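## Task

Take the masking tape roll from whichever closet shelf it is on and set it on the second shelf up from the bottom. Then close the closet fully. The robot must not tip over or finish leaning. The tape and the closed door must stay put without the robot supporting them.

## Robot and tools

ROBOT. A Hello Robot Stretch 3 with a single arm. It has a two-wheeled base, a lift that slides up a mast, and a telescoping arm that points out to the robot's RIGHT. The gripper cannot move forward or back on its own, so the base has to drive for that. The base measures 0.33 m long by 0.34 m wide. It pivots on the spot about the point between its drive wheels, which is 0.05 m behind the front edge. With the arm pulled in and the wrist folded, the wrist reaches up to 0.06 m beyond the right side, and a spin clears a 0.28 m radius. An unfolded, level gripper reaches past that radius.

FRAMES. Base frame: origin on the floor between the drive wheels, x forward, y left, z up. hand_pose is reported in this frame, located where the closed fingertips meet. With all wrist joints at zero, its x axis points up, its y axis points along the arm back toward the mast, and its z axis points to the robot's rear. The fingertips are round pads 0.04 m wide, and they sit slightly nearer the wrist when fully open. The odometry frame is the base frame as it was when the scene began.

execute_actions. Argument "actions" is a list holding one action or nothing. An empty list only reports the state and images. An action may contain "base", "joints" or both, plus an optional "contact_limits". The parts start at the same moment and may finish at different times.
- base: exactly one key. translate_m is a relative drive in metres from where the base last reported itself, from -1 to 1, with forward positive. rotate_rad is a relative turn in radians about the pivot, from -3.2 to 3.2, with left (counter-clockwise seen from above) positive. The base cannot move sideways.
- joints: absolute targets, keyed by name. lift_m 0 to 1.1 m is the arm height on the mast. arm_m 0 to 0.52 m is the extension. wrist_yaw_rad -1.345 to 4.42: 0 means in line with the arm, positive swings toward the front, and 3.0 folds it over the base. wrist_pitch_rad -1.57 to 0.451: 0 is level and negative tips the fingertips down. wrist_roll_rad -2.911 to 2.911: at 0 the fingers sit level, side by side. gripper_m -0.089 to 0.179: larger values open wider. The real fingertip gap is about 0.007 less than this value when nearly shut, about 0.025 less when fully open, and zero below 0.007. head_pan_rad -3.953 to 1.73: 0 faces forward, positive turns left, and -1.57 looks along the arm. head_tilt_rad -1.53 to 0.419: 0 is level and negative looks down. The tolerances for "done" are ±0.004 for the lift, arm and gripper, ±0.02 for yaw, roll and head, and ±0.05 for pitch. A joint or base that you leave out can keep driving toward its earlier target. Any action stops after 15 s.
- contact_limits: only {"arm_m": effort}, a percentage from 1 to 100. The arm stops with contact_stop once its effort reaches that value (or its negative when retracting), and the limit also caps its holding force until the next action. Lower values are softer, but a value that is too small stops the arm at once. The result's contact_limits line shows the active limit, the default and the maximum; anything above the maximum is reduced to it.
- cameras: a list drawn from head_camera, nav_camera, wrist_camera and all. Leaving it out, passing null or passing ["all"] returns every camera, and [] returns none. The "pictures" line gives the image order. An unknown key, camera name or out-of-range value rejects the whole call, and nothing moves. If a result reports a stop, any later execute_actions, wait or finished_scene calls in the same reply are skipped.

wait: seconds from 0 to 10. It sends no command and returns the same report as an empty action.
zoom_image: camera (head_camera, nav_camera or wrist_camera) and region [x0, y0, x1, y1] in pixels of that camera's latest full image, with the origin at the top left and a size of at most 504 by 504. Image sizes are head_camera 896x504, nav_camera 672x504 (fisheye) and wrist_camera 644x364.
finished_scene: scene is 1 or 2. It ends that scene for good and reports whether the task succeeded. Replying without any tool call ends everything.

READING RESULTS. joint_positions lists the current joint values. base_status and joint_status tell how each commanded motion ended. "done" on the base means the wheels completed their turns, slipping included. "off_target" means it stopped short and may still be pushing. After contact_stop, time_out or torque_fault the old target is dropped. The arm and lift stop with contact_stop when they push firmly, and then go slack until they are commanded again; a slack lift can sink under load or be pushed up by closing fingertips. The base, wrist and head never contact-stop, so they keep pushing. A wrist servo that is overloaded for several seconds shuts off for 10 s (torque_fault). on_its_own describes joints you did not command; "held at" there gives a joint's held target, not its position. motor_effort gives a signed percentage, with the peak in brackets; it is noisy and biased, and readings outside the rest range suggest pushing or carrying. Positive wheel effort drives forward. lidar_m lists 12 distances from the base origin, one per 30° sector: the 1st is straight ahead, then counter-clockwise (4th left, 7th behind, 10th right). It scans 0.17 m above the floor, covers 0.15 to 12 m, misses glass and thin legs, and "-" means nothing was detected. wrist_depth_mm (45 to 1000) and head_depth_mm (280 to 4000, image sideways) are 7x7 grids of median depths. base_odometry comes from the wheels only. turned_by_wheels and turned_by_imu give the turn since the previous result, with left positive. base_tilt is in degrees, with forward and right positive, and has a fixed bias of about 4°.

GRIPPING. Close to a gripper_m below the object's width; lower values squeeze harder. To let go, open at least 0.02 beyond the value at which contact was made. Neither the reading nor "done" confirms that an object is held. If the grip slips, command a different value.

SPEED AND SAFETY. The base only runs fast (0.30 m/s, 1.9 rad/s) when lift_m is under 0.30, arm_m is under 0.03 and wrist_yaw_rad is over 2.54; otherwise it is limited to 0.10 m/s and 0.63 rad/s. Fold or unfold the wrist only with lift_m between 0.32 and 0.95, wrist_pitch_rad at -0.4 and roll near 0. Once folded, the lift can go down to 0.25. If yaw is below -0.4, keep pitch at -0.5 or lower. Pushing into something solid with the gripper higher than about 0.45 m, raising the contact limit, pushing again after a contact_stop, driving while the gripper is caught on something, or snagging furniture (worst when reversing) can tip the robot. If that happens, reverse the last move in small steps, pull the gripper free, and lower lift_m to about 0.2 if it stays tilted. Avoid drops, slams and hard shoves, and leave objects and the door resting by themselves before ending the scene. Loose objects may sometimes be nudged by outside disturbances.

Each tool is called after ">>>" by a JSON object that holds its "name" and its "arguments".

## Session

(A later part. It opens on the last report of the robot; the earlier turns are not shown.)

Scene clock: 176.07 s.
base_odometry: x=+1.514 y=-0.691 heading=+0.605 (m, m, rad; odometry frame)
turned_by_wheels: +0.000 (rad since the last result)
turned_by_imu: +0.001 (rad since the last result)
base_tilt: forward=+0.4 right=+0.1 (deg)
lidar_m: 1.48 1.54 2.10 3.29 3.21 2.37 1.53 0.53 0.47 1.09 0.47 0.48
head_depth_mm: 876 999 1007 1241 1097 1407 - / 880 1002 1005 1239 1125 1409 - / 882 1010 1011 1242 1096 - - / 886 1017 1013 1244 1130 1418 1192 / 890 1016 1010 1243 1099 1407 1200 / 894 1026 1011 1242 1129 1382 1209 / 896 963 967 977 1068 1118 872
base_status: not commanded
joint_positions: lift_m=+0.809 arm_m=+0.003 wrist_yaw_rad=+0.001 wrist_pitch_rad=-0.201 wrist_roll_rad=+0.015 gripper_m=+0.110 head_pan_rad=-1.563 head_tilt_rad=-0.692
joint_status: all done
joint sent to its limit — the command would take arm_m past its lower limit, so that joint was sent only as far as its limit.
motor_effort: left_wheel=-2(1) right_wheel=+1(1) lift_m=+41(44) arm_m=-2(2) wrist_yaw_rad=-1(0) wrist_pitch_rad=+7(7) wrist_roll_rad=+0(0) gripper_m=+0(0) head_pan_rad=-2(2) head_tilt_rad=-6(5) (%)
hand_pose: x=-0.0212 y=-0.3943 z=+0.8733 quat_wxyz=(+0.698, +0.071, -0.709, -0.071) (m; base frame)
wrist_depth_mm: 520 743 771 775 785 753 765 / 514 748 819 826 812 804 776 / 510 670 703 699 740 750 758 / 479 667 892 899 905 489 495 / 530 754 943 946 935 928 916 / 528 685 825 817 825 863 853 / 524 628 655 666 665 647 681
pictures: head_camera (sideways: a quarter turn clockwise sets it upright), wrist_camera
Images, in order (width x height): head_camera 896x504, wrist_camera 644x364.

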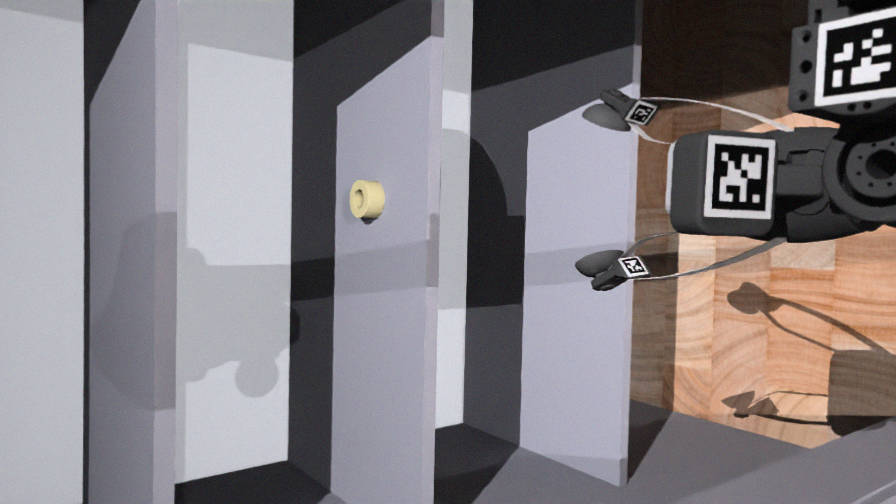

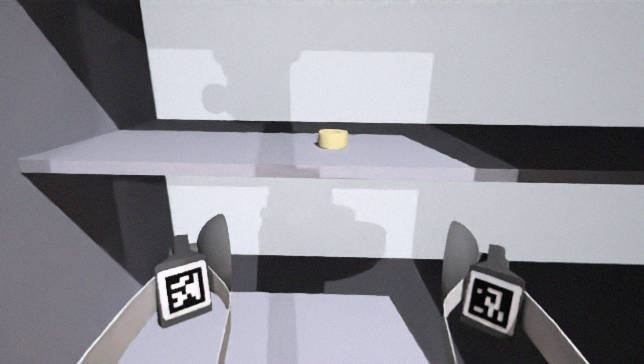

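>>> {"name": "execute_actions", "arguments": {"actions": [{"base":{"rotate_rad":-0.316},"joints":{"wrist_pitch_rad":-0.9,"lift_m":0.95,"gripper_m":0.0,"head_tilt_rad":-0.55}}], "cameras": []}}

>>> {"name": "execute_actions", "arguments": {"actions": [{"base":{"translate_m":-0.322}}], "cameras": []}}

>>> {"name": "execute_actions", "arguments": {"actions": [{"base":{"rotate_rad":0.314},"joints":{"wrist_pitch_rad":0}}], "cameras": ["head_camera","wrist_camera"]}}

Scene clock: 187.63 s.
base_odometry: x=+1.514 y=-0.691 heading=+0.289 (m, m, rad; odometry frame)
turned_by_wheels: -0.316 (rad since the last result)
turned_by_imu: -0.314 (rad since the last result)
base_tilt: forward=+0.4 right=+0.2 (deg)
lidar_m: 1.49 1.48 1.66 2.69 3.67 2.73 2.28 0.84 0.47 1.10 0.92 0.47
head_depth_mm: 1019 1022 1220 934 541 - - / 988 1023 1179 983 1270 1103 - / 965 1012 1160 935 1264 1070 - / 940 982 1125 934 1269 1069 1293 / 916 957 1087 935 1224 1035 1295 / 891 935 1058 933 1178 1034 1295 / 871 908 1024 935 1179 1009 1297
base_status: done
joint_positions: lift_m=+0.949 arm_m=+0.003 wrist_yaw_rad=+0.001 wrist_pitch_rad=-0.908 wrist_roll_rad=+0.015 gripper_m=+0.000 head_pan_rad=-1.563 head_tilt_rad=-0.557
joint_status: all done
motor_effort: left_wheel=+4(9) right_wheel=-4(7) lift_m=+42(43) arm_m=-2(2) wrist_yaw_rad=-1(1) wrist_pitch_rad=+3(7) wrist_roll_rad=+0(0) gripper_m=-2(87) head_pan_rad=-2(2) head_tilt_rad=+4(25) (%)
hand_pose: x=-0.0215 y=-0.2867 z=+0.8712 quat_wxyz=(+0.631, +0.308, -0.640, -0.312) (m; base frame)
wrist_depth_mm: 776 863 902 928 933 252 252 / 829 833 817 818 831 289 312 / 764 755 724 766 - 343 416 / 693 - - - - 469 623 / 731 - - - 646 776 - / 688 - - - 996 - - / 537 834 912 945 974 916 931
pictures: none
No camera images: the call's "cameras" was empty. Leave "cameras" out to get every camera's image.

Scene clock: 191.80 s.
base_odometry: x=+1.205 y=-0.783 heading=+0.289 (m, m, rad; odometry frame)
turned_by_wheels: +0.000 (rad since the last result)
turned_by_imu: +0.000 (rad since the last result)
base_tilt: forward=+0.2 right=+0.2 (deg)
lidar_m: 0.81 1.79 2.00 3.24 3.53 2.37 1.98 1.18 0.57 0.48 0.47 0.77
head_depth_mm: 422 463 513 576 657 - - / 410 448 495 554 628 699 - / 398 435 478 534 604 663 - / 387 422 463 515 579 654 759 / 377 410 449 497 557 632 727 / 368 399 436 489 536 628 1237 / 359 391 446 890 1262 1106 1297
base_status: done
joint_positions: lift_m=+0.949 arm_m=+0.003 wrist_yaw_rad=+0.001 wrist_pitch_rad=-0.908 wrist_roll_rad=+0.015 gripper_m=+0.000 head_pan_rad=-1.563 head_tilt_rad=-0.557
joint_status: not commanded
motor_effort: left_wheel=+4(5) right_wheel=-3(9) lift_m=+42(41) arm_m=-2(2) wrist_yaw_rad=-2(1) wrist_pitch_rad=+3(3) wrist_roll_rad=+0(0) gripper_m=-2(2) head_pan_rad=-2(3) head_tilt_rad=+4(4) (%)
hand_pose: x=-0.0215 y=-0.2867 z=+0.8712 quat_wxyz=(+0.631, +0.308, -0.640, -0.312) (m; base frame)
wrist_depth_mm: 882 254 274 302 332 368 415 / 841 292 314 351 392 448 522 / 744 739 374 417 486 579 683 / - - 455 530 635 782 - / - - 674 646 914 - - / - - - - - - - / 942 939 948 949 925 914 919
pictures: none
No camera images: the call's "cameras" was empty. Leave "cameras" out to get every camera's image.

Scene clock: 193.33 s.
base_odometry: x=+1.205 y=-0.783 heading=+0.603 (m, m, rad; odometry frame)
turned_by_wheels: +0.314 (rad since the last result)
turned_by_imu: +0.313 (rad since the last result)
base_tilt: forward=+0.5 right=+0.3 (deg)
lidar_m: 1.79 1.86 2.52 3.11 2.80 2.05 1.97 0.68 0.49 0.48 1.02 0.77
head_depth_mm: 368 401 440 487 546 - - / 369 402 441 489 531 - - / 371 404 444 494 - - - / 971 777 1154 892 1221 1467 1264 / 994 1021 1175 1035 1268 1473 1291 / 1000 1018 1180 990 1263 1465 1294 / 1005 1015 1187 1034 1268 1476 1289
base_status: done
joint_positions: lift_m=+0.949 arm_m=+0.003 wrist_yaw_rad=+0.001 wrist_pitch_rad=-0.026 wrist_roll_rad=+0.015 gripper_m=+0.000 head_pan_rad=-1.563 head_tilt_rad=-0.557
joint_status: all done
motor_effort: left_wheel=-4(8) right_wheel=+3(7) lift_m=+41(42) arm_m=-2(2) wrist_yaw_rad=-1(0) wrist_pitch_rad=+9(8) wrist_roll_rad=+0(0) gripper_m=-3(2) head_pan_rad=-2(2) head_tilt_rad=+4(4) (%)
hand_pose: x=-0.0212 y=-0.4036 z=+1.0572 quat_wxyz=(+0.702, +0.010, -0.712, -0.009) (m; base frame)
wrist_depth_mm: 890 909 906 223 221 219 219 / 883 948 934 227 225 224 224 / 837 958 926 233 231 229 230 / 877 967 951 240 237 234 234 / 804 911 911 252 242 240 242 / 647 652 654 - 247 246 246 / 902 - - 255 255 254 252
pictures: head_camera (sideways: a quarter turn clockwise sets it upright), wrist_camera
Images, in order (width x height): head_camera 896x504, wrist_camera 644x364.

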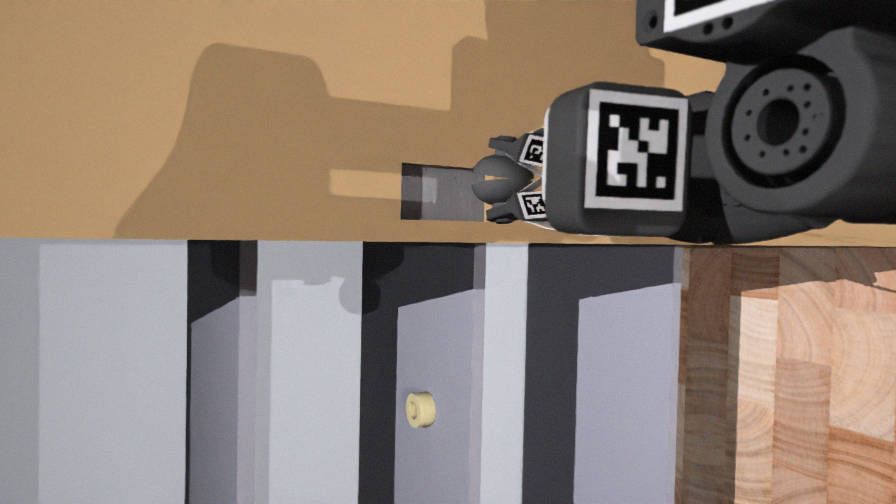

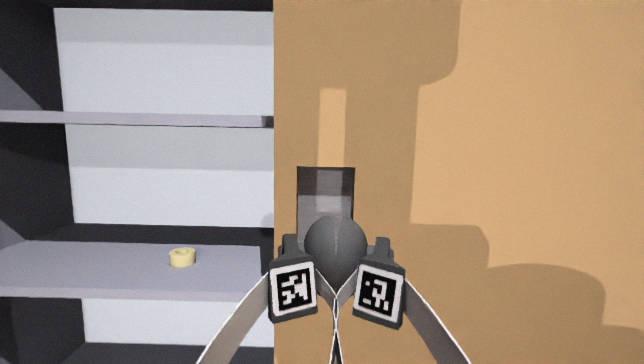

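>>> {"name": "execute_actions", "arguments": {"actions": [{"base":{"translate_m":0.004},"joints":{"arm_m":0.04}}], "cameras": []}}

>>> {"name": "execute_actions", "arguments": {"actions": [{"joints":{"arm_m":0.071},"contact_limits":{"arm_m":8}}], "cameras": ["wrist_camera"]}}

>>> {"name": "execute_actions", "arguments": {"actions": [{"base":{"translate_m":0.3},"joints":{"arm_m":0.071}}], "cameras": ["wrist_camera"]}}

Scene clock: 198.70 s.
base_odometry: x=+1.208 y=-0.781 heading=+0.603 (m, m, rad; odometry frame)
turned_by_wheels: +0.000 (rad since the last result)
turned_by_imu: +0.000 (rad since the last result)
base_tilt: forward=+0.4 right=+0.2 (deg)
lidar_m: 1.78 1.85 2.51 3.12 2.80 2.05 1.97 0.68 0.49 0.48 1.01 0.76
head_depth_mm: 368 400 440 487 523 - - / 369 402 442 489 539 - - / 371 404 444 490 - - - / 980 884 1164 938 1218 1433 1267 / 996 1024 1176 1038 1266 1467 1295 / 999 1019 1185 1038 1270 1470 1296 / 1002 1014 1187 1035 1268 1475 1298
base_status: done
joint_positions: lift_m=+0.949 arm_m=+0.040 wrist_yaw_rad=+0.001 wrist_pitch_rad=-0.026 wrist_roll_rad=+0.015 gripper_m=+0.000 head_pan_rad=-1.563 head_tilt_rad=-0.557
joint_status: all done
motor_effort: left_wheel=-4(5) right_wheel=+3(6) lift_m=+41(41) arm_m=+2(2) wrist_yaw_rad=-1(1) wrist_pitch_rad=+9(9) wrist_roll_rad=+0(0) gripper_m=-2(3) head_pan_rad=-2(2) head_tilt_rad=+4(4) (%)
hand_pose: x=-0.0212 y=-0.4402 z=+1.0573 quat_wxyz=(+0.702, +0.010, -0.712, -0.009) (m; base frame)
wrist_depth_mm: 862 894 877 187 185 186 184 / 871 886 878 191 191 190 188 / 844 921 916 195 196 195 193 / 900 941 948 202 199 199 198 / 803 902 907 215 204 204 203 / 595 590 605 - 209 208 207 / 874 - - 215 216 214 213
pictures: none
No camera images: the call's "cameras" was empty. Leave "cameras" out to get every camera's image.

Scene clock: 199.97 s.
base_odometry: x=+1.208 y=-0.781 heading=+0.603 (m, m, rad; odometry frame)
turned_by_wheels: +0.000 (rad since the last result)
turned_by_imu: +0.000 (rad since the last result)
base_tilt: forward=+0.4 right=+0.1 (deg)
lidar_m: 1.78 1.85 2.51 3.13 2.80 2.06 1.97 0.68 0.50 0.48 1.01 0.76
head_depth_mm: 369 401 440 484 - - - / 370 402 442 483 - - 766 / 372 405 445 487 - - 771 / 982 885 1173 932 1222 1109 1234 / 995 1021 1173 1038 1270 1470 1291 / 1002 1019 1182 1038 1266 1468 1300 / 1006 1013 1186 1035 1265 1473 1291
base_status: not commanded
joint_positions: lift_m=+0.949 arm_m=+0.071 wrist_yaw_rad=+0.001 wrist_pitch_rad=-0.026 wrist_roll_rad=+0.015 gripper_m=+0.000 head_pan_rad=-1.563 head_tilt_rad=-0.557
joint_status: all done
motor_effort: left_wheel=-4(4) right_wheel=+3(3) lift_m=+41(41) arm_m=+2(3) wrist_yaw_rad=+0(1) wrist_pitch_rad=+9(9) wrist_roll_rad=+0(0) gripper_m=-2(3) head_pan_rad=-2(2) head_tilt_rad=+3(4) (%)
contact_limits: arm_m 8 (drawing in: default 16, maximum 26; extending or still: default 22, maximum 35)
hand_pose: x=-0.0212 y=-0.4712 z=+1.0574 quat_wxyz=(+0.702, +0.010, -0.712, -0.009) (m; base frame)
wrist_depth_mm: 845 838 822 159 158 157 157 / 865 876 843 163 162 161 161 / 856 886 886 166 165 164 164 / 880 887 894 180 169 168 167 / 810 894 916 184 173 173 171 / 594 597 616 - 177 177 176 / 845 977 968 184 183 181 180
pictures: wrist_camera
Images, in order (width x height): wrist_camera 644x364.

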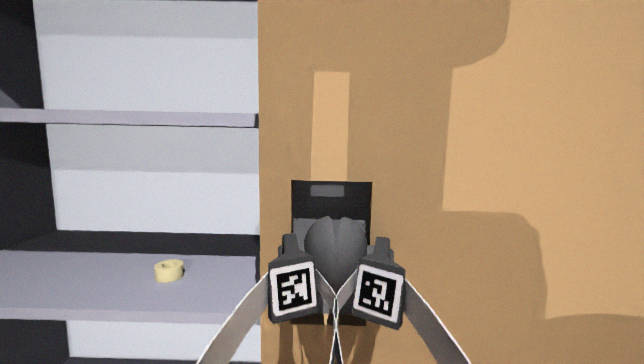

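Scene clock: 204.13 s.
base_odometry: x=+1.456 y=-0.611 heading=+0.602 (m, m, rad; odometry frame)
turned_by_wheels: +0.000 (rad since the last result)
turned_by_imu: +0.001 (rad since the last result)
base_tilt: forward=+0.3 right=+0.1 (deg)
lidar_m: 1.48 1.54 2.09 3.18 3.22 2.36 2.28 0.68 0.49 0.48 0.55 0.64
head_depth_mm: 368 400 438 485 - - - / 369 402 441 487 - - 760 / 965 784 463 713 - - 768 / 990 1033 1167 987 1266 1472 1296 / 995 1030 1176 987 1268 1473 1298 / 999 1027 1175 1036 1267 1429 1302 / 991 964 1093 990 1114 1107 882
base_status: done
joint_positions: lift_m=+0.949 arm_m=+0.071 wrist_yaw_rad=-0.081 wrist_pitch_rad=-0.027 wrist_roll_rad=+0.015 gripper_m=+0.000 head_pan_rad=-1.563 head_tilt_rad=-0.557
joint_status: all done
on_its_own: wrist_yaw_rad is held at -0.057, not at your +0.000, by its stall guard, which is still easing
motor_effort: left_wheel=-9(17) right_wheel=+10(35) lift_m=+41(41) arm_m=+3(4) wrist_yaw_rad=+14(44) wrist_pitch_rad=+9(9) wrist_roll_rad=+0(0) gripper_m=-5(9) head_pan_rad=-2(2) head_tilt_rad=+4(4) (%)
hand_pose: x=-0.0422 y=-0.4703 z=+1.0571 quat_wxyz=(+0.701, -0.019, -0.712, -0.038) (m; base frame)
wrist_depth_mm: 600 818 817 158 161 163 167 / 597 849 849 162 165 168 171 / 555 838 873 166 168 171 174 / 606 872 897 171 174 176 179 / 602 819 898 179 179 180 184 / 568 603 614 - 182 185 189 / 543 793 931 184 187 191 194
pictures: wrist_camera
Images, in order (width x height): wrist_camera 644x364.

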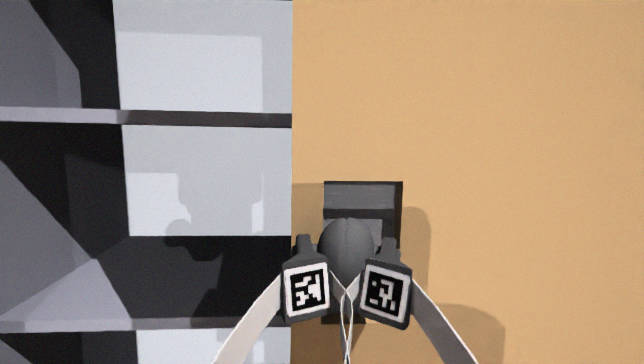

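>>> {"name": "execute_actions", "arguments": {"actions": [{"base":{"translate_m":0.3},"joints":{"arm_m":0.073,"wrist_yaw_rad":-0.03}}], "cameras": ["head_camera","wrist_camera"]}}

Scene clock: 213.40 s.
base_odometry: x=+1.703 y=-0.441 heading=+0.602 (m, m, rad; odometry frame)
turned_by_wheels: +0.000 (rad since the last result)
turned_by_imu: -0.356 (rad since the last result)
base_tilt: forward=+0.4 right=-0.1 (deg)
lidar_m: 1.26 1.25 1.37 2.12 3.28 3.09 2.53 1.07 0.53 0.48 0.40 0.45
head_depth_mm: 386 425 473 527 - - - / 376 410 454 505 - - - / 1025 896 1172 940 - - 798 / 1003 1036 1181 989 1274 1448 1291 / 972 1016 1154 939 1273 1108 1295 / 942 988 1117 939 1272 1073 1295 / 916 959 1079 936 1223 1044 688
base_status: done
joint_positions: lift_m=+0.949 arm_m=+0.072 wrist_yaw_rad=-0.127 wrist_pitch_rad=-0.031 wrist_roll_rad=+0.015 gripper_m=+0.000 head_pan_rad=-1.563 head_tilt_rad=-0.556
joint_status: wrist_yaw_rad off_target (ended at -0.127, target -0.030); the others done
on_its_own: wrist_yaw_rad is held at -0.109, not at your -0.030, by its stall guard, which is not easing now
motor_effort: left_wheel=-4(18) right_wheel=+6(35) lift_m=+41(41) arm_m=+4(11) wrist_yaw_rad=+11(50) wrist_pitch_rad=+11(11) wrist_roll_rad=+0(0) gripper_m=-4(9) head_pan_rad=-3(2) head_tilt_rad=+4(4) (%)
hand_pose: x=-0.0539 y=-0.4707 z=+1.0560 quat_wxyz=(+0.700, -0.034, -0.711, -0.056) (m; base frame)
wrist_depth_mm: 670 719 822 166 185 218 265 / 678 740 826 171 190 226 277 / 674 735 826 174 197 233 288 / 699 762 868 180 204 243 304 / 722 788 860 188 211 253 315 / 591 600 606 - 226 261 332 / 446 466 882 192 219 272 352
pictures: head_camera (sideways: a quarter turn clockwise sets it upright), wrist_camera
Images, in order (width x height): head_camera 896x504, wrist_camera 644x364.

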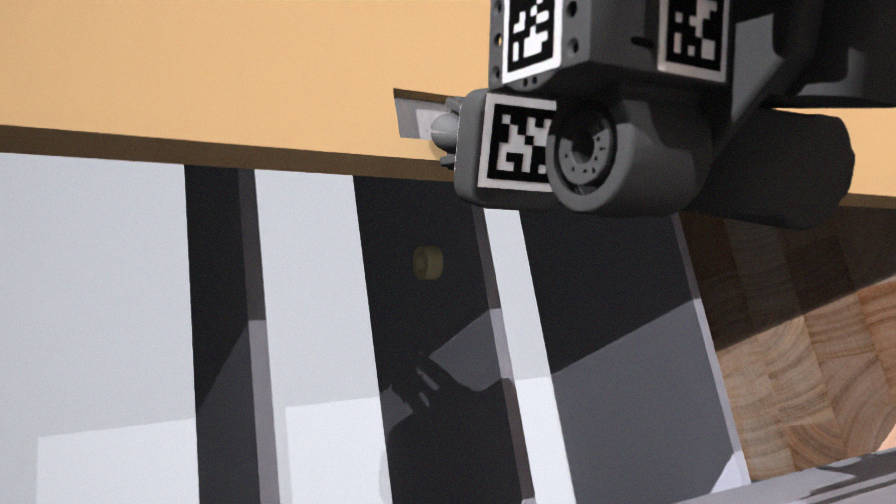

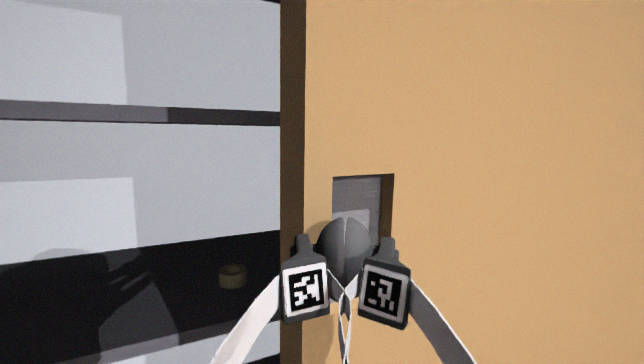

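>>> {"name": "execute_actions", "arguments": {"actions": [{"joints":{"arm_m":0.0,"wrist_yaw_rad":-0.12}}], "cameras": []}}

>>> {"name": "execute_actions", "arguments": {"actions": [{"base":{"translate_m":-0.22},"joints":{"wrist_yaw_rad":0}}], "cameras": []}}

>>> {"name": "execute_actions", "arguments": {"actions": [{"base":{"rotate_rad":0.357}}]}}

Scene clock: 223.27 s.
base_odometry: x=+1.703 y=-0.441 heading=+0.602 (m, m, rad; odometry frame)
turned_by_wheels: +0.000 (rad since the last result)
turned_by_imu: +0.001 (rad since the last result)
base_tilt: forward=+0.4 right=+0.1 (deg)
lidar_m: 1.26 1.25 1.36 2.13 3.27 3.07 2.54 1.05 0.53 0.48 0.40 0.45
head_depth_mm: 383 422 468 527 602 - - / 373 406 449 509 - - - / 1023 891 1177 891 - - - / 1002 1033 1182 985 1267 1433 1292 / 972 1016 1156 938 1265 1106 1289 / 943 986 1113 937 1264 1071 1299 / 917 956 1074 936 1221 1037 687
base_status: not commanded
joint_positions: lift_m=+0.949 arm_m=+0.003 wrist_yaw_rad=-0.122 wrist_pitch_rad=-0.026 wrist_roll_rad=+0.015 gripper_m=+0.000 head_pan_rad=-1.563 head_tilt_rad=-0.556
joint_status: all done
joint sent to its limit — the command would take arm_m past its lower limit, so that joint was sent only as far as its limit.
motor_effort: left_wheel=+2(3) right_wheel=-2(6) lift_m=+41(41) arm_m=-1(2) wrist_yaw_rad=+1(10) wrist_pitch_rad=+9(10) wrist_roll_rad=+0(0) gripper_m=-2(5) head_pan_rad=-2(2) head_tilt_rad=+3(3) (%)
hand_pose: x=-0.0525 y=-0.4017 z=+1.0574 quat_wxyz=(+0.700, -0.034, -0.711, -0.052) (m; base frame)
wrist_depth_mm: 702 785 858 233 259 304 367 / 723 801 890 238 265 314 382 / 721 816 922 244 274 324 399 / 741 832 941 254 281 338 415 / 750 812 899 267 294 349 433 / 603 622 614 - 309 359 455 / 473 855 958 270 302 376 475
pictures: none
No camera images: the call's "cameras" was empty. Leave "cameras" out to get every camera's image.

Scene clock: 226.63 s.
base_odometry: x=+1.522 y=-0.566 heading=+0.602 (m, m, rad; odometry frame)
turned_by_wheels: +0.000 (rad since the last result)
turned_by_imu: +0.000 (rad since the last result)
base_tilt: forward=+0.4 right=+0.1 (deg)
lidar_m: 1.46 1.45 1.59 2.48 3.54 2.84 2.33 1.38 0.63 0.51 0.51 0.55
head_depth_mm: 466 512 569 640 733 - - / 450 493 546 611 679 - - / 436 475 525 577 - - - / 422 459 506 561 623 706 833 / 409 445 487 539 602 683 788 / 397 431 470 526 576 675 1239 / 386 419 476 934 1272 1435 1297
base_status: done
joint_positions: lift_m=+0.949 arm_m=+0.003 wrist_yaw_rad=-0.002 wrist_pitch_rad=-0.026 wrist_roll_rad=+0.015 gripper_m=+0.000 head_pan_rad=-1.563 head_tilt_rad=-0.556
joint_status: all done
motor_effort: left_wheel=+2(5) right_wheel=-2(6) lift_m=+41(41) arm_m=-2(2) wrist_yaw_rad=+1(2) wrist_pitch_rad=+9(9) wrist_roll_rad=+0(0) gripper_m=-3(3) head_pan_rad=-2(1) head_tilt_rad=+3(3) (%)
hand_pose: x=-0.0221 y=-0.4036 z=+1.0574 quat_wxyz=(+0.702, +0.008, -0.712, -0.010) (m; base frame)
wrist_depth_mm: 233 246 267 291 320 360 403 / 240 250 273 296 330 369 417 / 244 256 279 304 337 379 432 / 801 265 285 310 349 391 449 / 730 271 291 317 363 402 471 / 537 271 295 - 377 419 483 / 864 281 301 338 381 435 497
pictures: none
No camera images: the call's "cameras" was empty. Leave "cameras" out to get every camera's image.

Scene clock: 228.13 s.
base_odometry: x=+1.522 y=-0.566 heading=+0.959 (m, m, rad; odometry frame)
turned_by_wheels: +0.357 (rad since the last result)
turned_by_imu: +0.355 (rad since the last result)
base_tilt: forward=+0.2 right=+0.3 (deg)
lidar_m: 1.45 1.50 2.05 3.17 3.29 2.41 2.31 0.72 0.53 0.51 0.56 0.69
head_depth_mm: 393 428 470 521 583 - - / 395 431 472 522 567 - - / 401 436 474 529 - - - / 1019 1032 1201 1039 1266 1476 1297 / 1023 1031 1200 1037 1270 1514 1293 / 1027 1028 1215 1042 1251 1425 1296 / 992 893 1008 959 1027 778 808
base_status: done
joint_positions: lift_m=+0.949 arm_m=+0.003 wrist_yaw_rad=-0.002 wrist_pitch_rad=-0.026 wrist_roll_rad=+0.015 gripper_m=+0.000 head_pan_rad=-1.563 head_tilt_rad=-0.556
joint_status: not commanded
motor_effort: left_wheel=-4(9) right_wheel=+3(7) lift_m=+41(41) arm_m=-2(2) wrist_yaw_rad=+1(2) wrist_pitch_rad=+9(9) wrist_roll_rad=+0(0) gripper_m=-2(2) head_pan_rad=-2(2) head_tilt_rad=+4(3) (%)
hand_pose: x=-0.0219 y=-0.4036 z=+1.0574 quat_wxyz=(+0.702, +0.009, -0.712, -0.010) (m; base frame)
wrist_depth_mm: 484 717 928 253 251 249 249 / 487 713 955 258 254 253 254 / 489 684 960 263 260 263 260 / 438 722 - 278 269 266 264 / 437 719 909 284 272 273 269 / 384 659 699 - 280 277 277 / 381 734 - 289 285 285 283
pictures: head_camera (sideways: a quarter turn clockwise sets it upright), nav_camera (sideways: a quarter turn counterclockwise sets it upright), wrist_camera
Images, in order (width x height): head_camera 896x504, nav_camera 672x504, wrist_camera 644x364.

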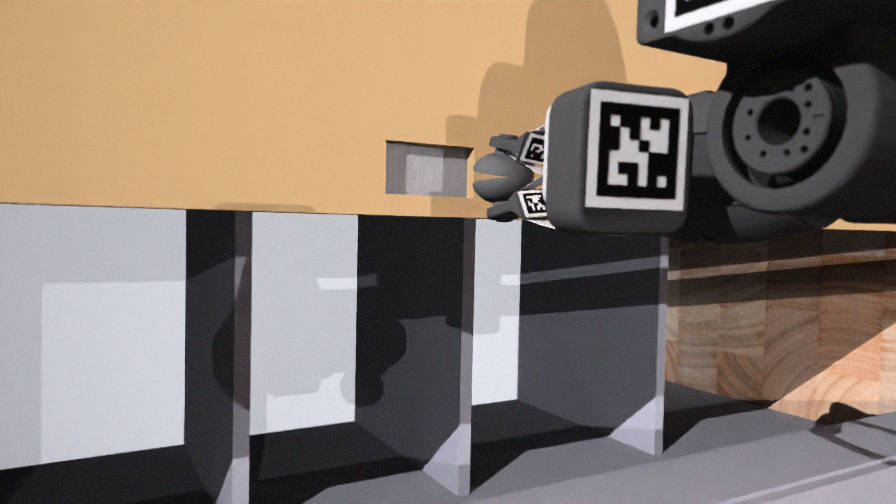

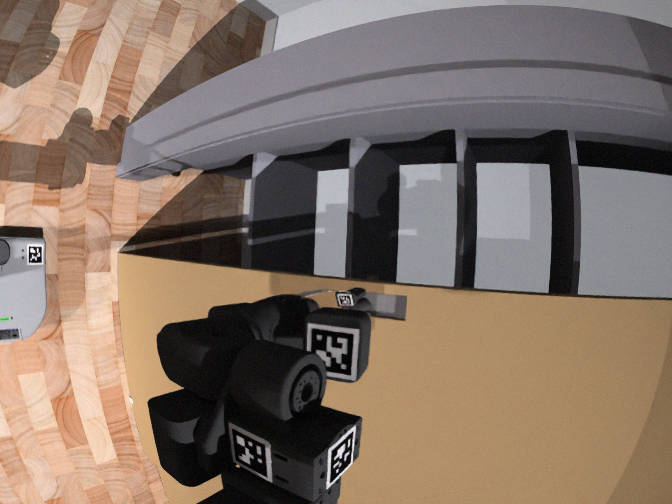

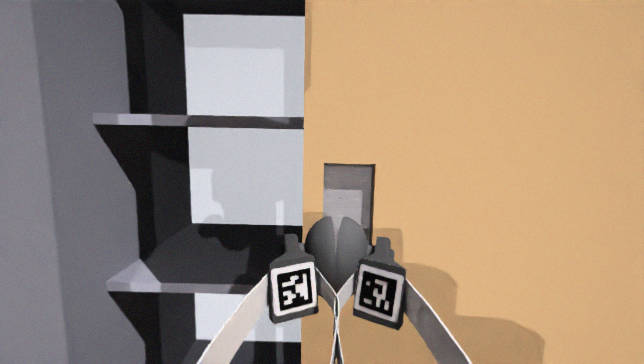

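>>> {"name": "execute_actions", "arguments": {"actions": [{"base":{"translate_m":-0.017},"joints":{"arm_m":0.06}}], "cameras": []}}

>>> {"name": "execute_actions", "arguments": {"actions": [{"joints":{"arm_m":0.1},"contact_limits":{"arm_m":8}}], "cameras": ["wrist_camera"]}}

>>> {"name": "execute_actions", "arguments": {"actions": [{"base":{"translate_m":0.12},"joints":{"arm_m":0.1}}], "cameras": ["wrist_camera"]}}

Scene clock: 234.70 s.
base_odometry: x=+1.512 y=-0.580 heading=+0.959 (m, m, rad; odometry frame)
turned_by_wheels: +0.000 (rad since the last result)
turned_by_imu: +0.000 (rad since the last result)
base_tilt: forward=+0.4 right=+0.2 (deg)
lidar_m: 1.47 1.52 2.07 3.15 3.24 2.39 2.29 0.72 0.52 0.50 0.57 0.69
head_depth_mm: 394 429 470 520 - - - / 395 430 472 519 - - - / 396 432 474 518 - - - / 1006 892 1184 935 1221 1113 1248 / 1022 1033 1205 1038 1270 1508 1294 / 1030 1029 1219 1039 1273 1452 1296 / 1008 932 1056 985 1076 832 839
base_status: done
joint_positions: lift_m=+0.949 arm_m=+0.060 wrist_yaw_rad=-0.002 wrist_pitch_rad=-0.025 wrist_roll_rad=+0.015 gripper_m=+0.000 head_pan_rad=-1.563 head_tilt_rad=-0.556
joint_status: all done
motor_effort: left_wheel=-4(11) right_wheel=+3(5) lift_m=+41(41) arm_m=+2(3) wrist_yaw_rad=+1(0) wrist_pitch_rad=+9(9) wrist_roll_rad=+0(0) gripper_m=-3(2) head_pan_rad=-2(2) head_tilt_rad=+3(4) (%)
hand_pose: x=-0.0219 y=-0.4602 z=+1.0574 quat_wxyz=(+0.702, +0.009, -0.712, -0.010) (m; base frame)
wrist_depth_mm: 509 735 891 197 197 196 195 / 511 749 923 201 202 199 198 / 511 684 921 206 205 204 203 / 518 725 931 215 209 209 208 / 519 753 909 224 215 213 214 / 522 600 609 - 219 219 218 / 525 752 - 227 225 225 224
pictures: none
No camera images: the call's "cameras" was empty. Leave "cameras" out to get every camera's image.

Scene clock: 236.07 s.
base_odometry: x=+1.512 y=-0.580 heading=+0.959 (m, m, rad; odometry frame)
turned_by_wheels: +0.000 (rad since the last result)
turned_by_imu: +0.000 (rad since the last result)
base_tilt: forward=+0.4 right=+0.2 (deg)
lidar_m: 1.47 1.52 2.07 3.14 3.24 2.38 2.29 0.73 0.53 0.51 0.56 0.69
head_depth_mm: 395 430 471 514 - - 790 / 397 432 474 511 - - 789 / 398 433 477 - - - 785 / 1004 889 1191 983 1223 1107 1241 / 1023 1034 1209 1036 1264 1516 1300 / 1025 1027 1209 1038 1267 1453 1295 / 1004 935 1052 985 1078 830 838
base_status: not commanded
joint_positions: lift_m=+0.949 arm_m=+0.100 wrist_yaw_rad=-0.001 wrist_pitch_rad=-0.025 wrist_roll_rad=+0.015 gripper_m=+0.000 head_pan_rad=-1.563 head_tilt_rad=-0.556
joint_status: all done
motor_effort: left_wheel=-4(4) right_wheel=+3(3) lift_m=+41(41) arm_m=+2(3) wrist_yaw_rad=+1(1) wrist_pitch_rad=+9(9) wrist_roll_rad=+0(0) gripper_m=-3(3) head_pan_rad=-2(2) head_tilt_rad=+3(3) (%)
contact_limits: arm_m 8 (drawing in: default 16, maximum 26; extending or still: default 22, maximum 35)
hand_pose: x=-0.0217 y=-0.5002 z=+1.0575 quat_wxyz=(+0.702, +0.009, -0.712, -0.010) (m; base frame)
wrist_depth_mm: 507 739 839 161 160 159 159 / 501 732 845 165 164 163 162 / 486 678 860 168 168 166 166 / 511 749 892 183 171 171 170 / 509 759 920 187 176 175 174 / 517 604 609 - 180 180 179 / 524 718 992 186 185 184 183
pictures: wrist_camera
Images, in order (width x height): wrist_camera 644x364.

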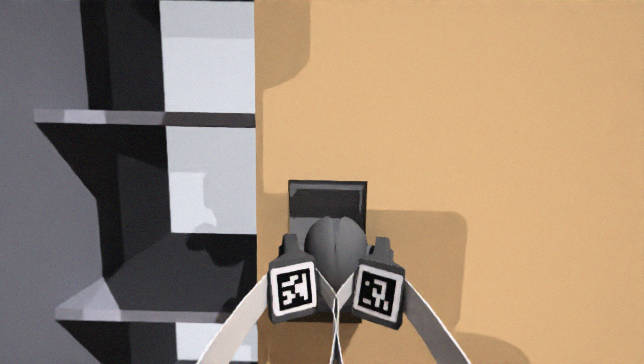

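Scene clock: 238.57 s.
base_odometry: x=+1.581 y=-0.482 heading=+0.959 (m, m, rad; odometry frame)
turned_by_wheels: +0.000 (rad since the last result)
turned_by_imu: +0.000 (rad since the last result)
base_tilt: forward=+0.4 right=+0.1 (deg)
lidar_m: 1.35 1.40 1.89 3.19 3.20 2.51 2.42 0.73 0.53 0.51 0.51 1.40
head_depth_mm: 394 429 470 513 - - 788 / 395 430 473 508 - - 786 / 397 432 474 515 - - 786 / 1017 891 1185 1038 1268 1437 1238 / 1025 1029 1207 1037 1266 1483 1299 / 1001 886 1035 937 690 704 784 / 462 466 471 510 564 651 771
base_status: done
joint_positions: lift_m=+0.949 arm_m=+0.100 wrist_yaw_rad=-0.002 wrist_pitch_rad=-0.025 wrist_roll_rad=+0.015 gripper_m=+0.000 head_pan_rad=-1.563 head_tilt_rad=-0.556
joint_status: all done
motor_effort: left_wheel=-2(23) right_wheel=+2(37) lift_m=+41(41) arm_m=+2(3) wrist_yaw_rad=+1(43) wrist_pitch_rad=+9(9) wrist_roll_rad=+0(0) gripper_m=-3(8) head_pan_rad=-2(2) head_tilt_rad=+3(3) (%)
hand_pose: x=-0.0220 y=-0.5003 z=+1.0575 quat_wxyz=(+0.702, +0.008, -0.712, -0.010) (m; base frame)
wrist_depth_mm: 252 516 857 159 159 158 158 / 254 523 851 163 162 162 161 / 255 496 814 166 166 165 165 / 255 527 881 172 169 168 169 / 255 540 834 184 174 174 173 / 258 540 618 - 178 178 176 / 259 526 755 185 183 182 181
pictures: wrist_camera
Images, in order (width x height): wrist_camera 644x364.

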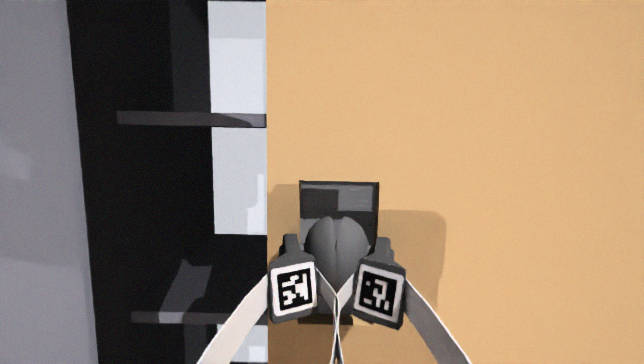

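>>> {"name": "execute_actions", "arguments": {"actions": [{"base":{"translate_m":0.12},"joints":{"arm_m":0.1}}], "cameras": ["head_camera","wrist_camera"]}}

Scene clock: 248.20 s.
base_odometry: x=+1.650 y=-0.383 heading=+0.959 (m, m, rad; odometry frame)
turned_by_wheels: +0.000 (rad since the last result)
turned_by_imu: +0.001 (rad since the last result)
base_tilt: forward=+0.4 right=+0.2 (deg)
lidar_m: 1.23 1.27 1.73 3.53 3.21 2.64 1.99 0.72 0.53 0.48 0.50 1.28
head_depth_mm: 393 427 469 511 - - 789 / 395 430 471 508 - - 784 / 396 431 473 513 - - 784 / 1020 1038 1201 1037 1245 1107 1242 / 381 412 453 502 557 634 746 / 377 411 455 512 576 658 766 / 387 422 463 515 581 662 1211
base_status: done
joint_positions: lift_m=+0.949 arm_m=+0.100 wrist_yaw_rad=-0.002 wrist_pitch_rad=-0.025 wrist_roll_rad=+0.015 gripper_m=+0.000 head_pan_rad=-1.563 head_tilt_rad=-0.556
joint_status: all done
motor_effort: left_wheel=-3(20) right_wheel=+3(37) lift_m=+41(41) arm_m=+2(2) wrist_yaw_rad=+1(43) wrist_pitch_rad=+9(9) wrist_roll_rad=+0(0) gripper_m=-3(8) head_pan_rad=-2(2) head_tilt_rad=+4(3) (%)
hand_pose: x=-0.0219 y=-0.5003 z=+1.0575 quat_wxyz=(+0.702, +0.008, -0.712, -0.010) (m; base frame)
wrist_depth_mm: 129 144 606 158 157 157 157 / 132 145 618 162 161 160 161 / 135 149 477 165 165 165 164 / 139 153 615 170 170 168 168 / 142 155 634 183 173 172 171 / 146 157 258 - 177 177 176 / 149 158 518 183 183 181 179
pictures: head_camera (sideways: a quarter turn clockwise sets it upright), wrist_camera
Images, in order (width x height): head_camera 896x504, wrist_camera 644x364.

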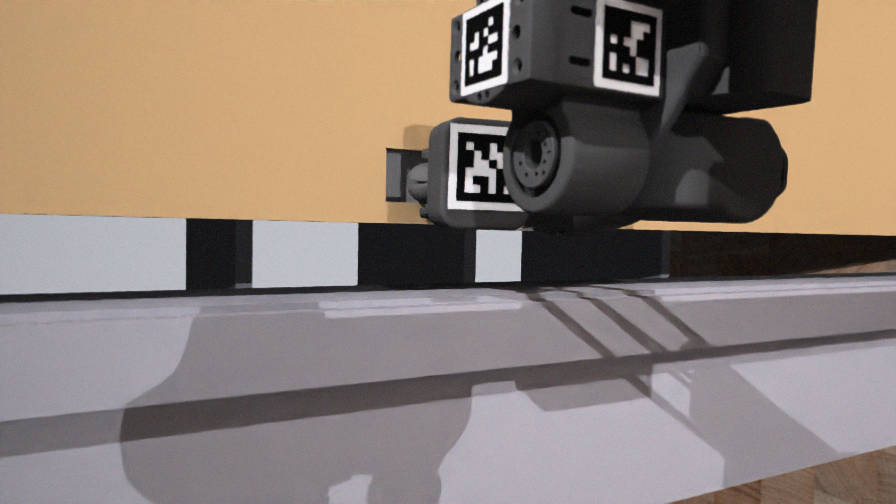

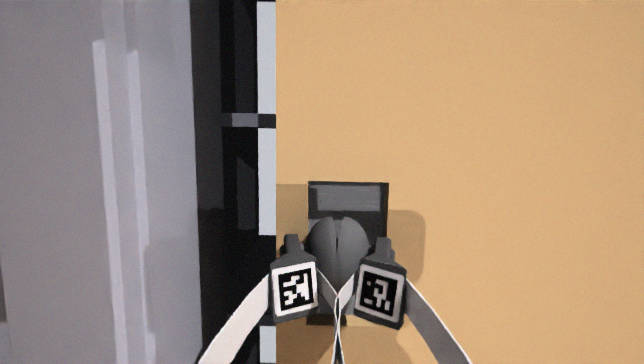

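>>> {"name": "execute_actions", "arguments": {"actions": [{"base":{"translate_m":0.06},"joints":{"arm_m":0.099}}], "cameras": ["head_camera","wrist_camera"]}}

Scene clock: 253.17 s.
base_odometry: x=+1.684 y=-0.334 heading=+0.959 (m, m, rad; odometry frame)
turned_by_wheels: +0.000 (rad since the last result)
turned_by_imu: +0.000 (rad since the last result)
base_tilt: forward=+0.3 right=+0.2 (deg)
lidar_m: 1.17 1.21 1.64 3.52 3.22 2.69 1.98 0.72 0.53 0.47 0.50 1.22
head_depth_mm: 393 427 469 510 - - 795 / 394 428 471 510 - - 789 / 395 430 473 513 - - 782 / 369 402 442 490 551 637 745 / 380 414 456 509 572 654 760 / 385 419 461 512 576 657 781 / 386 421 463 521 1490 1554 1303
base_status: done
joint_positions: lift_m=+0.949 arm_m=+0.099 wrist_yaw_rad=-0.010 wrist_pitch_rad=-0.025 wrist_roll_rad=+0.015 gripper_m=+0.000 head_pan_rad=-1.563 head_tilt_rad=-0.556
joint_status: all done
motor_effort: left_wheel=-5(21) right_wheel=+5(31) lift_m=+41(41) arm_m=-1(3) wrist_yaw_rad=+5(39) wrist_pitch_rad=+8(8) wrist_roll_rad=+0(0) gripper_m=-4(7) head_pan_rad=-2(2) head_tilt_rad=+3(3) (%)
hand_pose: x=-0.0239 y=-0.4996 z=+1.0575 quat_wxyz=(+0.702, +0.006, -0.712, -0.013) (m; base frame)
wrist_depth_mm: 142 129 129 158 158 158 158 / 145 132 132 161 162 162 161 / 148 135 134 166 166 165 165 / 151 139 137 171 170 169 169 / 156 142 141 174 174 174 173 / 160 146 144 - 177 178 178 / 163 162 149 183 183 182 182
pictures: head_camera (sideways: a quarter turn clockwise sets it upright), wrist_camera
Images, in order (width x height): head_camera 896x504, wrist_camera 644x364.

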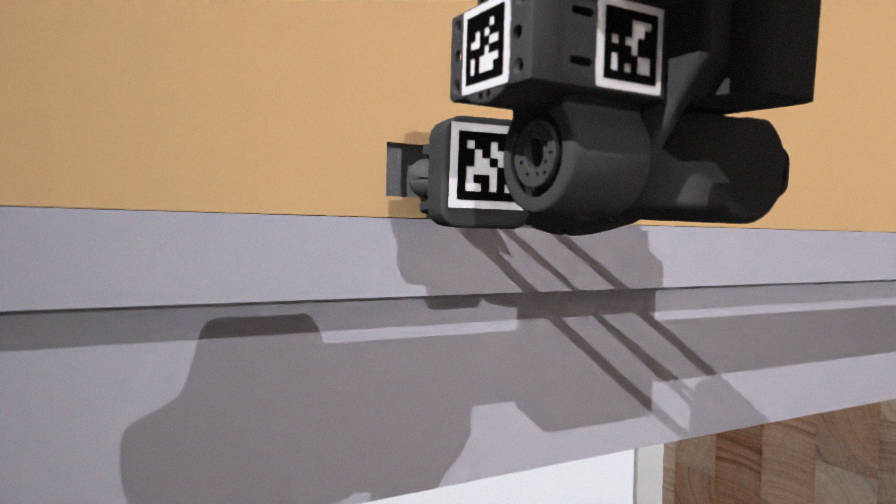

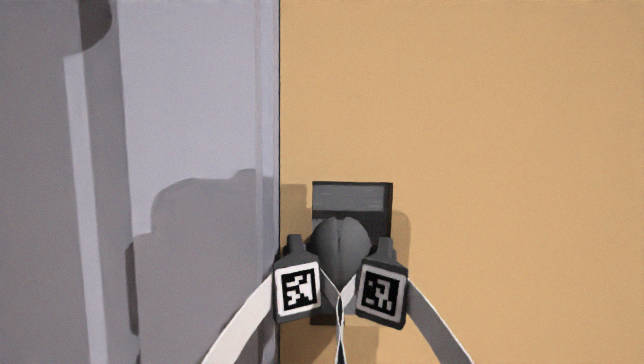

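>>> {"name": "execute_actions", "arguments": {"actions": [{"base":{"translate_m":0.015},"joints":{"arm_m":0.099}}], "cameras": ["wrist_camera"]}}

>>> {"name": "execute_actions", "arguments": {"actions": [{"base":{"translate_m":-0.02}}], "cameras": []}}

>>> {"name": "execute_actions", "arguments": {"actions": [{"joints":{"arm_m":0.03,"head_pan_rad":-2.75,"head_tilt_rad":-0.2}}]}}

Scene clock: 258.23 s.
base_odometry: x=+1.693 y=-0.322 heading=+0.958 (m, m, rad; odometry frame)
turned_by_wheels: -0.001 (rad since the last result)
turned_by_imu: +0.000 (rad since the last result)
base_tilt: forward=+0.2 right=+0.0 (deg)
lidar_m: 1.15 1.19 1.62 3.52 3.23 2.71 1.99 0.72 0.52 0.47 0.50 1.20
head_depth_mm: 392 427 469 511 - - 795 / 393 428 470 512 - - 792 / 386 420 466 508 - - 781 / 369 402 444 491 555 628 732 / 383 417 458 509 573 652 760 / 384 419 461 512 576 657 821 / 386 421 463 540 1535 1556 1299
base_status: done
joint_positions: lift_m=+0.949 arm_m=+0.099 wrist_yaw_rad=-0.035 wrist_pitch_rad=-0.025 wrist_roll_rad=+0.015 gripper_m=+0.000 head_pan_rad=-1.563 head_tilt_rad=-0.556
joint_status: all done
on_its_own: wrist_yaw_rad is at rest, and its effort (+20) is outside its rest range (-12 to +12)
motor_effort: left_wheel=-12(14) right_wheel=+17(17) lift_m=+41(41) arm_m=-1(1) wrist_yaw_rad=+20(21) wrist_pitch_rad=+8(9) wrist_roll_rad=+0(0) gripper_m=-5(5) head_pan_rad=-2(2) head_tilt_rad=+3(3) (%)
hand_pose: x=-0.0304 y=-0.4995 z=+1.0575 quat_wxyz=(+0.702, -0.003, -0.712, -0.022) (m; base frame)
wrist_depth_mm: 139 128 127 157 159 160 161 / 142 141 130 162 163 165 165 / 145 145 133 165 167 167 169 / 149 148 136 168 171 171 173 / 152 152 139 172 176 176 178 / 156 155 143 - 179 181 182 / 159 160 146 183 185 185 186
pictures: wrist_camera
Images, in order (width x height): wrist_camera 644x364.

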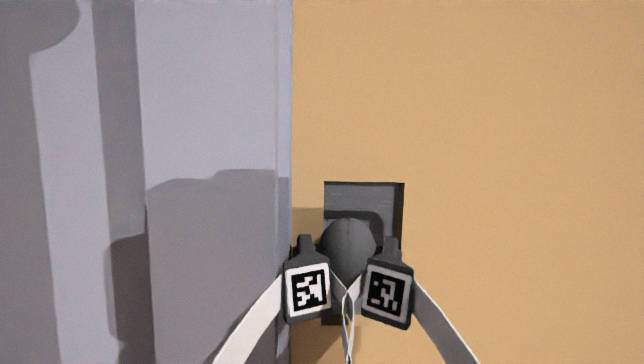

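Scene clock: 259.77 s.
base_odometry: x=+1.681 y=-0.338 heading=+0.958 (m, m, rad; odometry frame)
turned_by_wheels: +0.000 (rad since the last result)
turned_by_imu: +0.000 (rad since the last result)
base_tilt: forward=+0.3 right=+0.1 (deg)
lidar_m: 1.17 1.21 1.65 3.54 3.23 2.70 2.00 0.72 0.53 0.47 0.50 1.22
head_depth_mm: 393 427 469 509 - - 798 / 394 428 471 510 - - 789 / 395 430 473 513 - - 783 / 372 405 443 492 551 641 747 / 379 412 456 509 572 655 759 / 385 419 461 511 577 658 781 / 386 421 463 515 1465 1511 1296
base_status: done
joint_positions: lift_m=+0.949 arm_m=+0.099 wrist_yaw_rad=-0.002 wrist_pitch_rad=-0.025 wrist_roll_rad=+0.015 gripper_m=+0.000 head_pan_rad=-1.563 head_tilt_rad=-0.556
joint_status: not commanded
motor_effort: left_wheel=-2(18) right_wheel=+2(13) lift_m=+41(41) arm_m=+0(0) wrist_yaw_rad=+1(21) wrist_pitch_rad=+9(9) wrist_roll_rad=+0(0) gripper_m=-1(5) head_pan_rad=-2(2) head_tilt_rad=+3(3) (%)
hand_pose: x=-0.0220 y=-0.4996 z=+1.0575 quat_wxyz=(+0.702, +0.008, -0.712, -0.010) (m; base frame)
wrist_depth_mm: 143 129 129 158 158 158 156 / 146 132 132 163 162 160 161 / 150 135 135 166 165 164 164 / 153 139 138 171 168 168 168 / 156 143 142 183 173 173 172 / 161 147 144 - 177 178 176 / 165 150 149 184 182 181 181
pictures: none
No camera images: the call's "cameras" was empty. Leave "cameras" out to get every camera's image.

Scene clock: 261.47 s.
base_odometry: x=+1.681 y=-0.338 heading=+0.958 (m, m, rad; odometry frame)
turned_by_wheels: +0.000 (rad since the last result)
turned_by_imu: +0.000 (rad since the last result)
base_tilt: forward=+0.3 right=+0.0 (deg)
lidar_m: 1.17 1.22 1.65 3.52 3.23 2.69 1.99 0.72 0.52 0.47 0.50 1.22
head_depth_mm: 2248 2301 2384 2430 2506 2403 1784 / 1816 2385 2463 2527 2635 2378 1773 / 1486 1565 1646 1736 1852 1927 1764 / 1167 1211 1264 1319 1376 1434 1500 / 879 902 931 962 997 1033 1072 / 745 764 781 805 828 854 880 / 646 661 676 691 708 726 747
base_status: not commanded
joint_positions: lift_m=+0.949 arm_m=+0.030 wrist_yaw_rad=-0.002 wrist_pitch_rad=-0.025 wrist_roll_rad=+0.015 gripper_m=+0.000 head_pan_rad=-2.743 head_tilt_rad=-0.211
joint_status: all done
motor_effort: left_wheel=-2(2) right_wheel=+2(2) lift_m=+41(41) arm_m=-2(2) wrist_yaw_rad=+1(2) wrist_pitch_rad=+9(8) wrist_roll_rad=+0(0) gripper_m=-2(2) head_pan_rad=-2(31) head_tilt_rad=+8(33) (%)
hand_pose: x=-0.0219 y=-0.4308 z=+1.0575 quat_wxyz=(+0.702, +0.008, -0.712, -0.010) (m; base frame)
wrist_depth_mm: 208 208 195 221 221 220 219 / 213 213 197 227 225 226 224 / 219 218 202 232 231 230 229 / 225 222 208 240 237 235 236 / 227 228 212 243 241 241 241 / 234 233 217 - 248 247 245 / 242 241 224 254 256 254 254
pictures: head_camera (sideways: a quarter turn clockwise sets it upright), nav_camera (sideways: a quarter turn counterclockwise sets it upright), wrist_camera
Images, in order (width x height): head_camera 896x504, nav_camera 672x504, wrist_camera 644x364.

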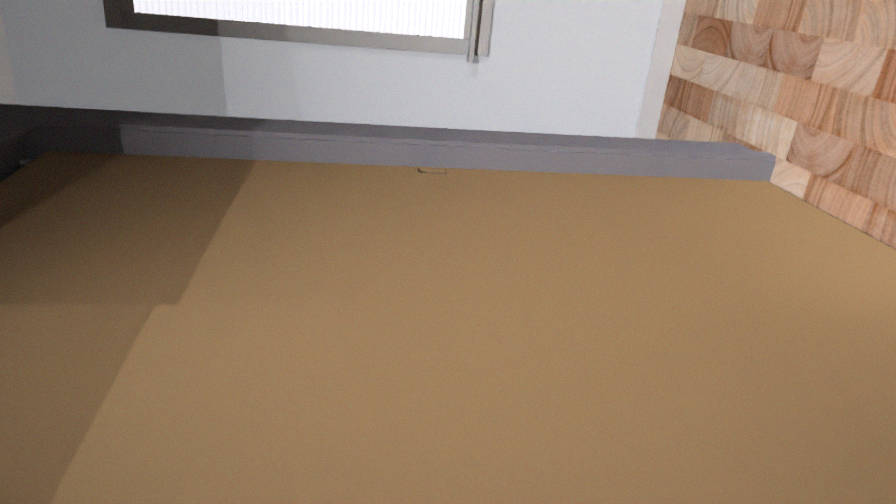

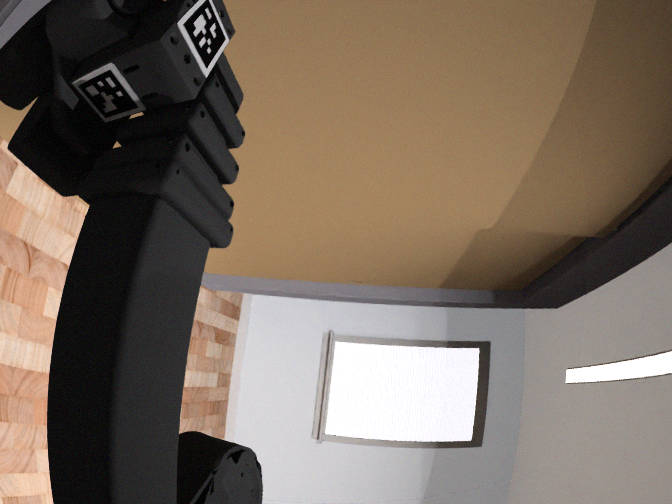

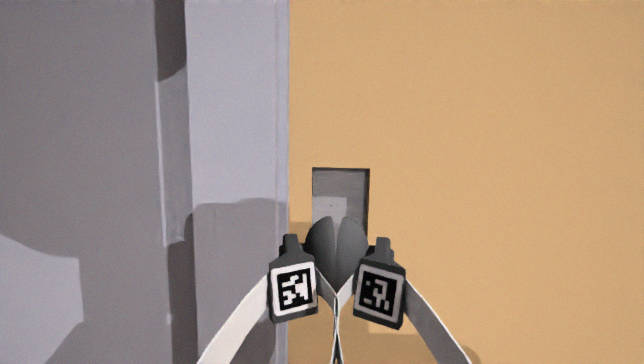

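>>> {"name": "zoom_image", "arguments": {"camera": "head_camera", "region": [700, 120, 860, 240]}}

Region (700, 120, 860, 240) of head_camera's 896x504 image, scaled by 3.150, with more detail than that image has; it fills the top 378 rows of this view, and the rest is white.

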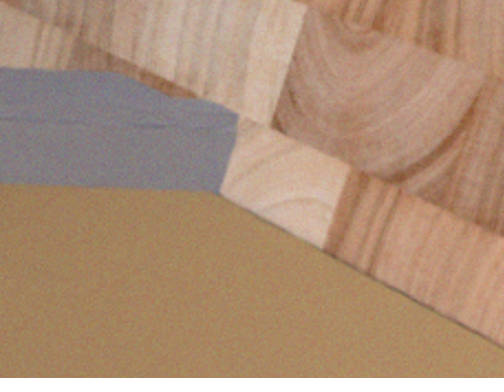

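Looks shut.

>>> {"name": "finished_scene", "arguments": {"scene": 1}}

The scene is finished: the task was done.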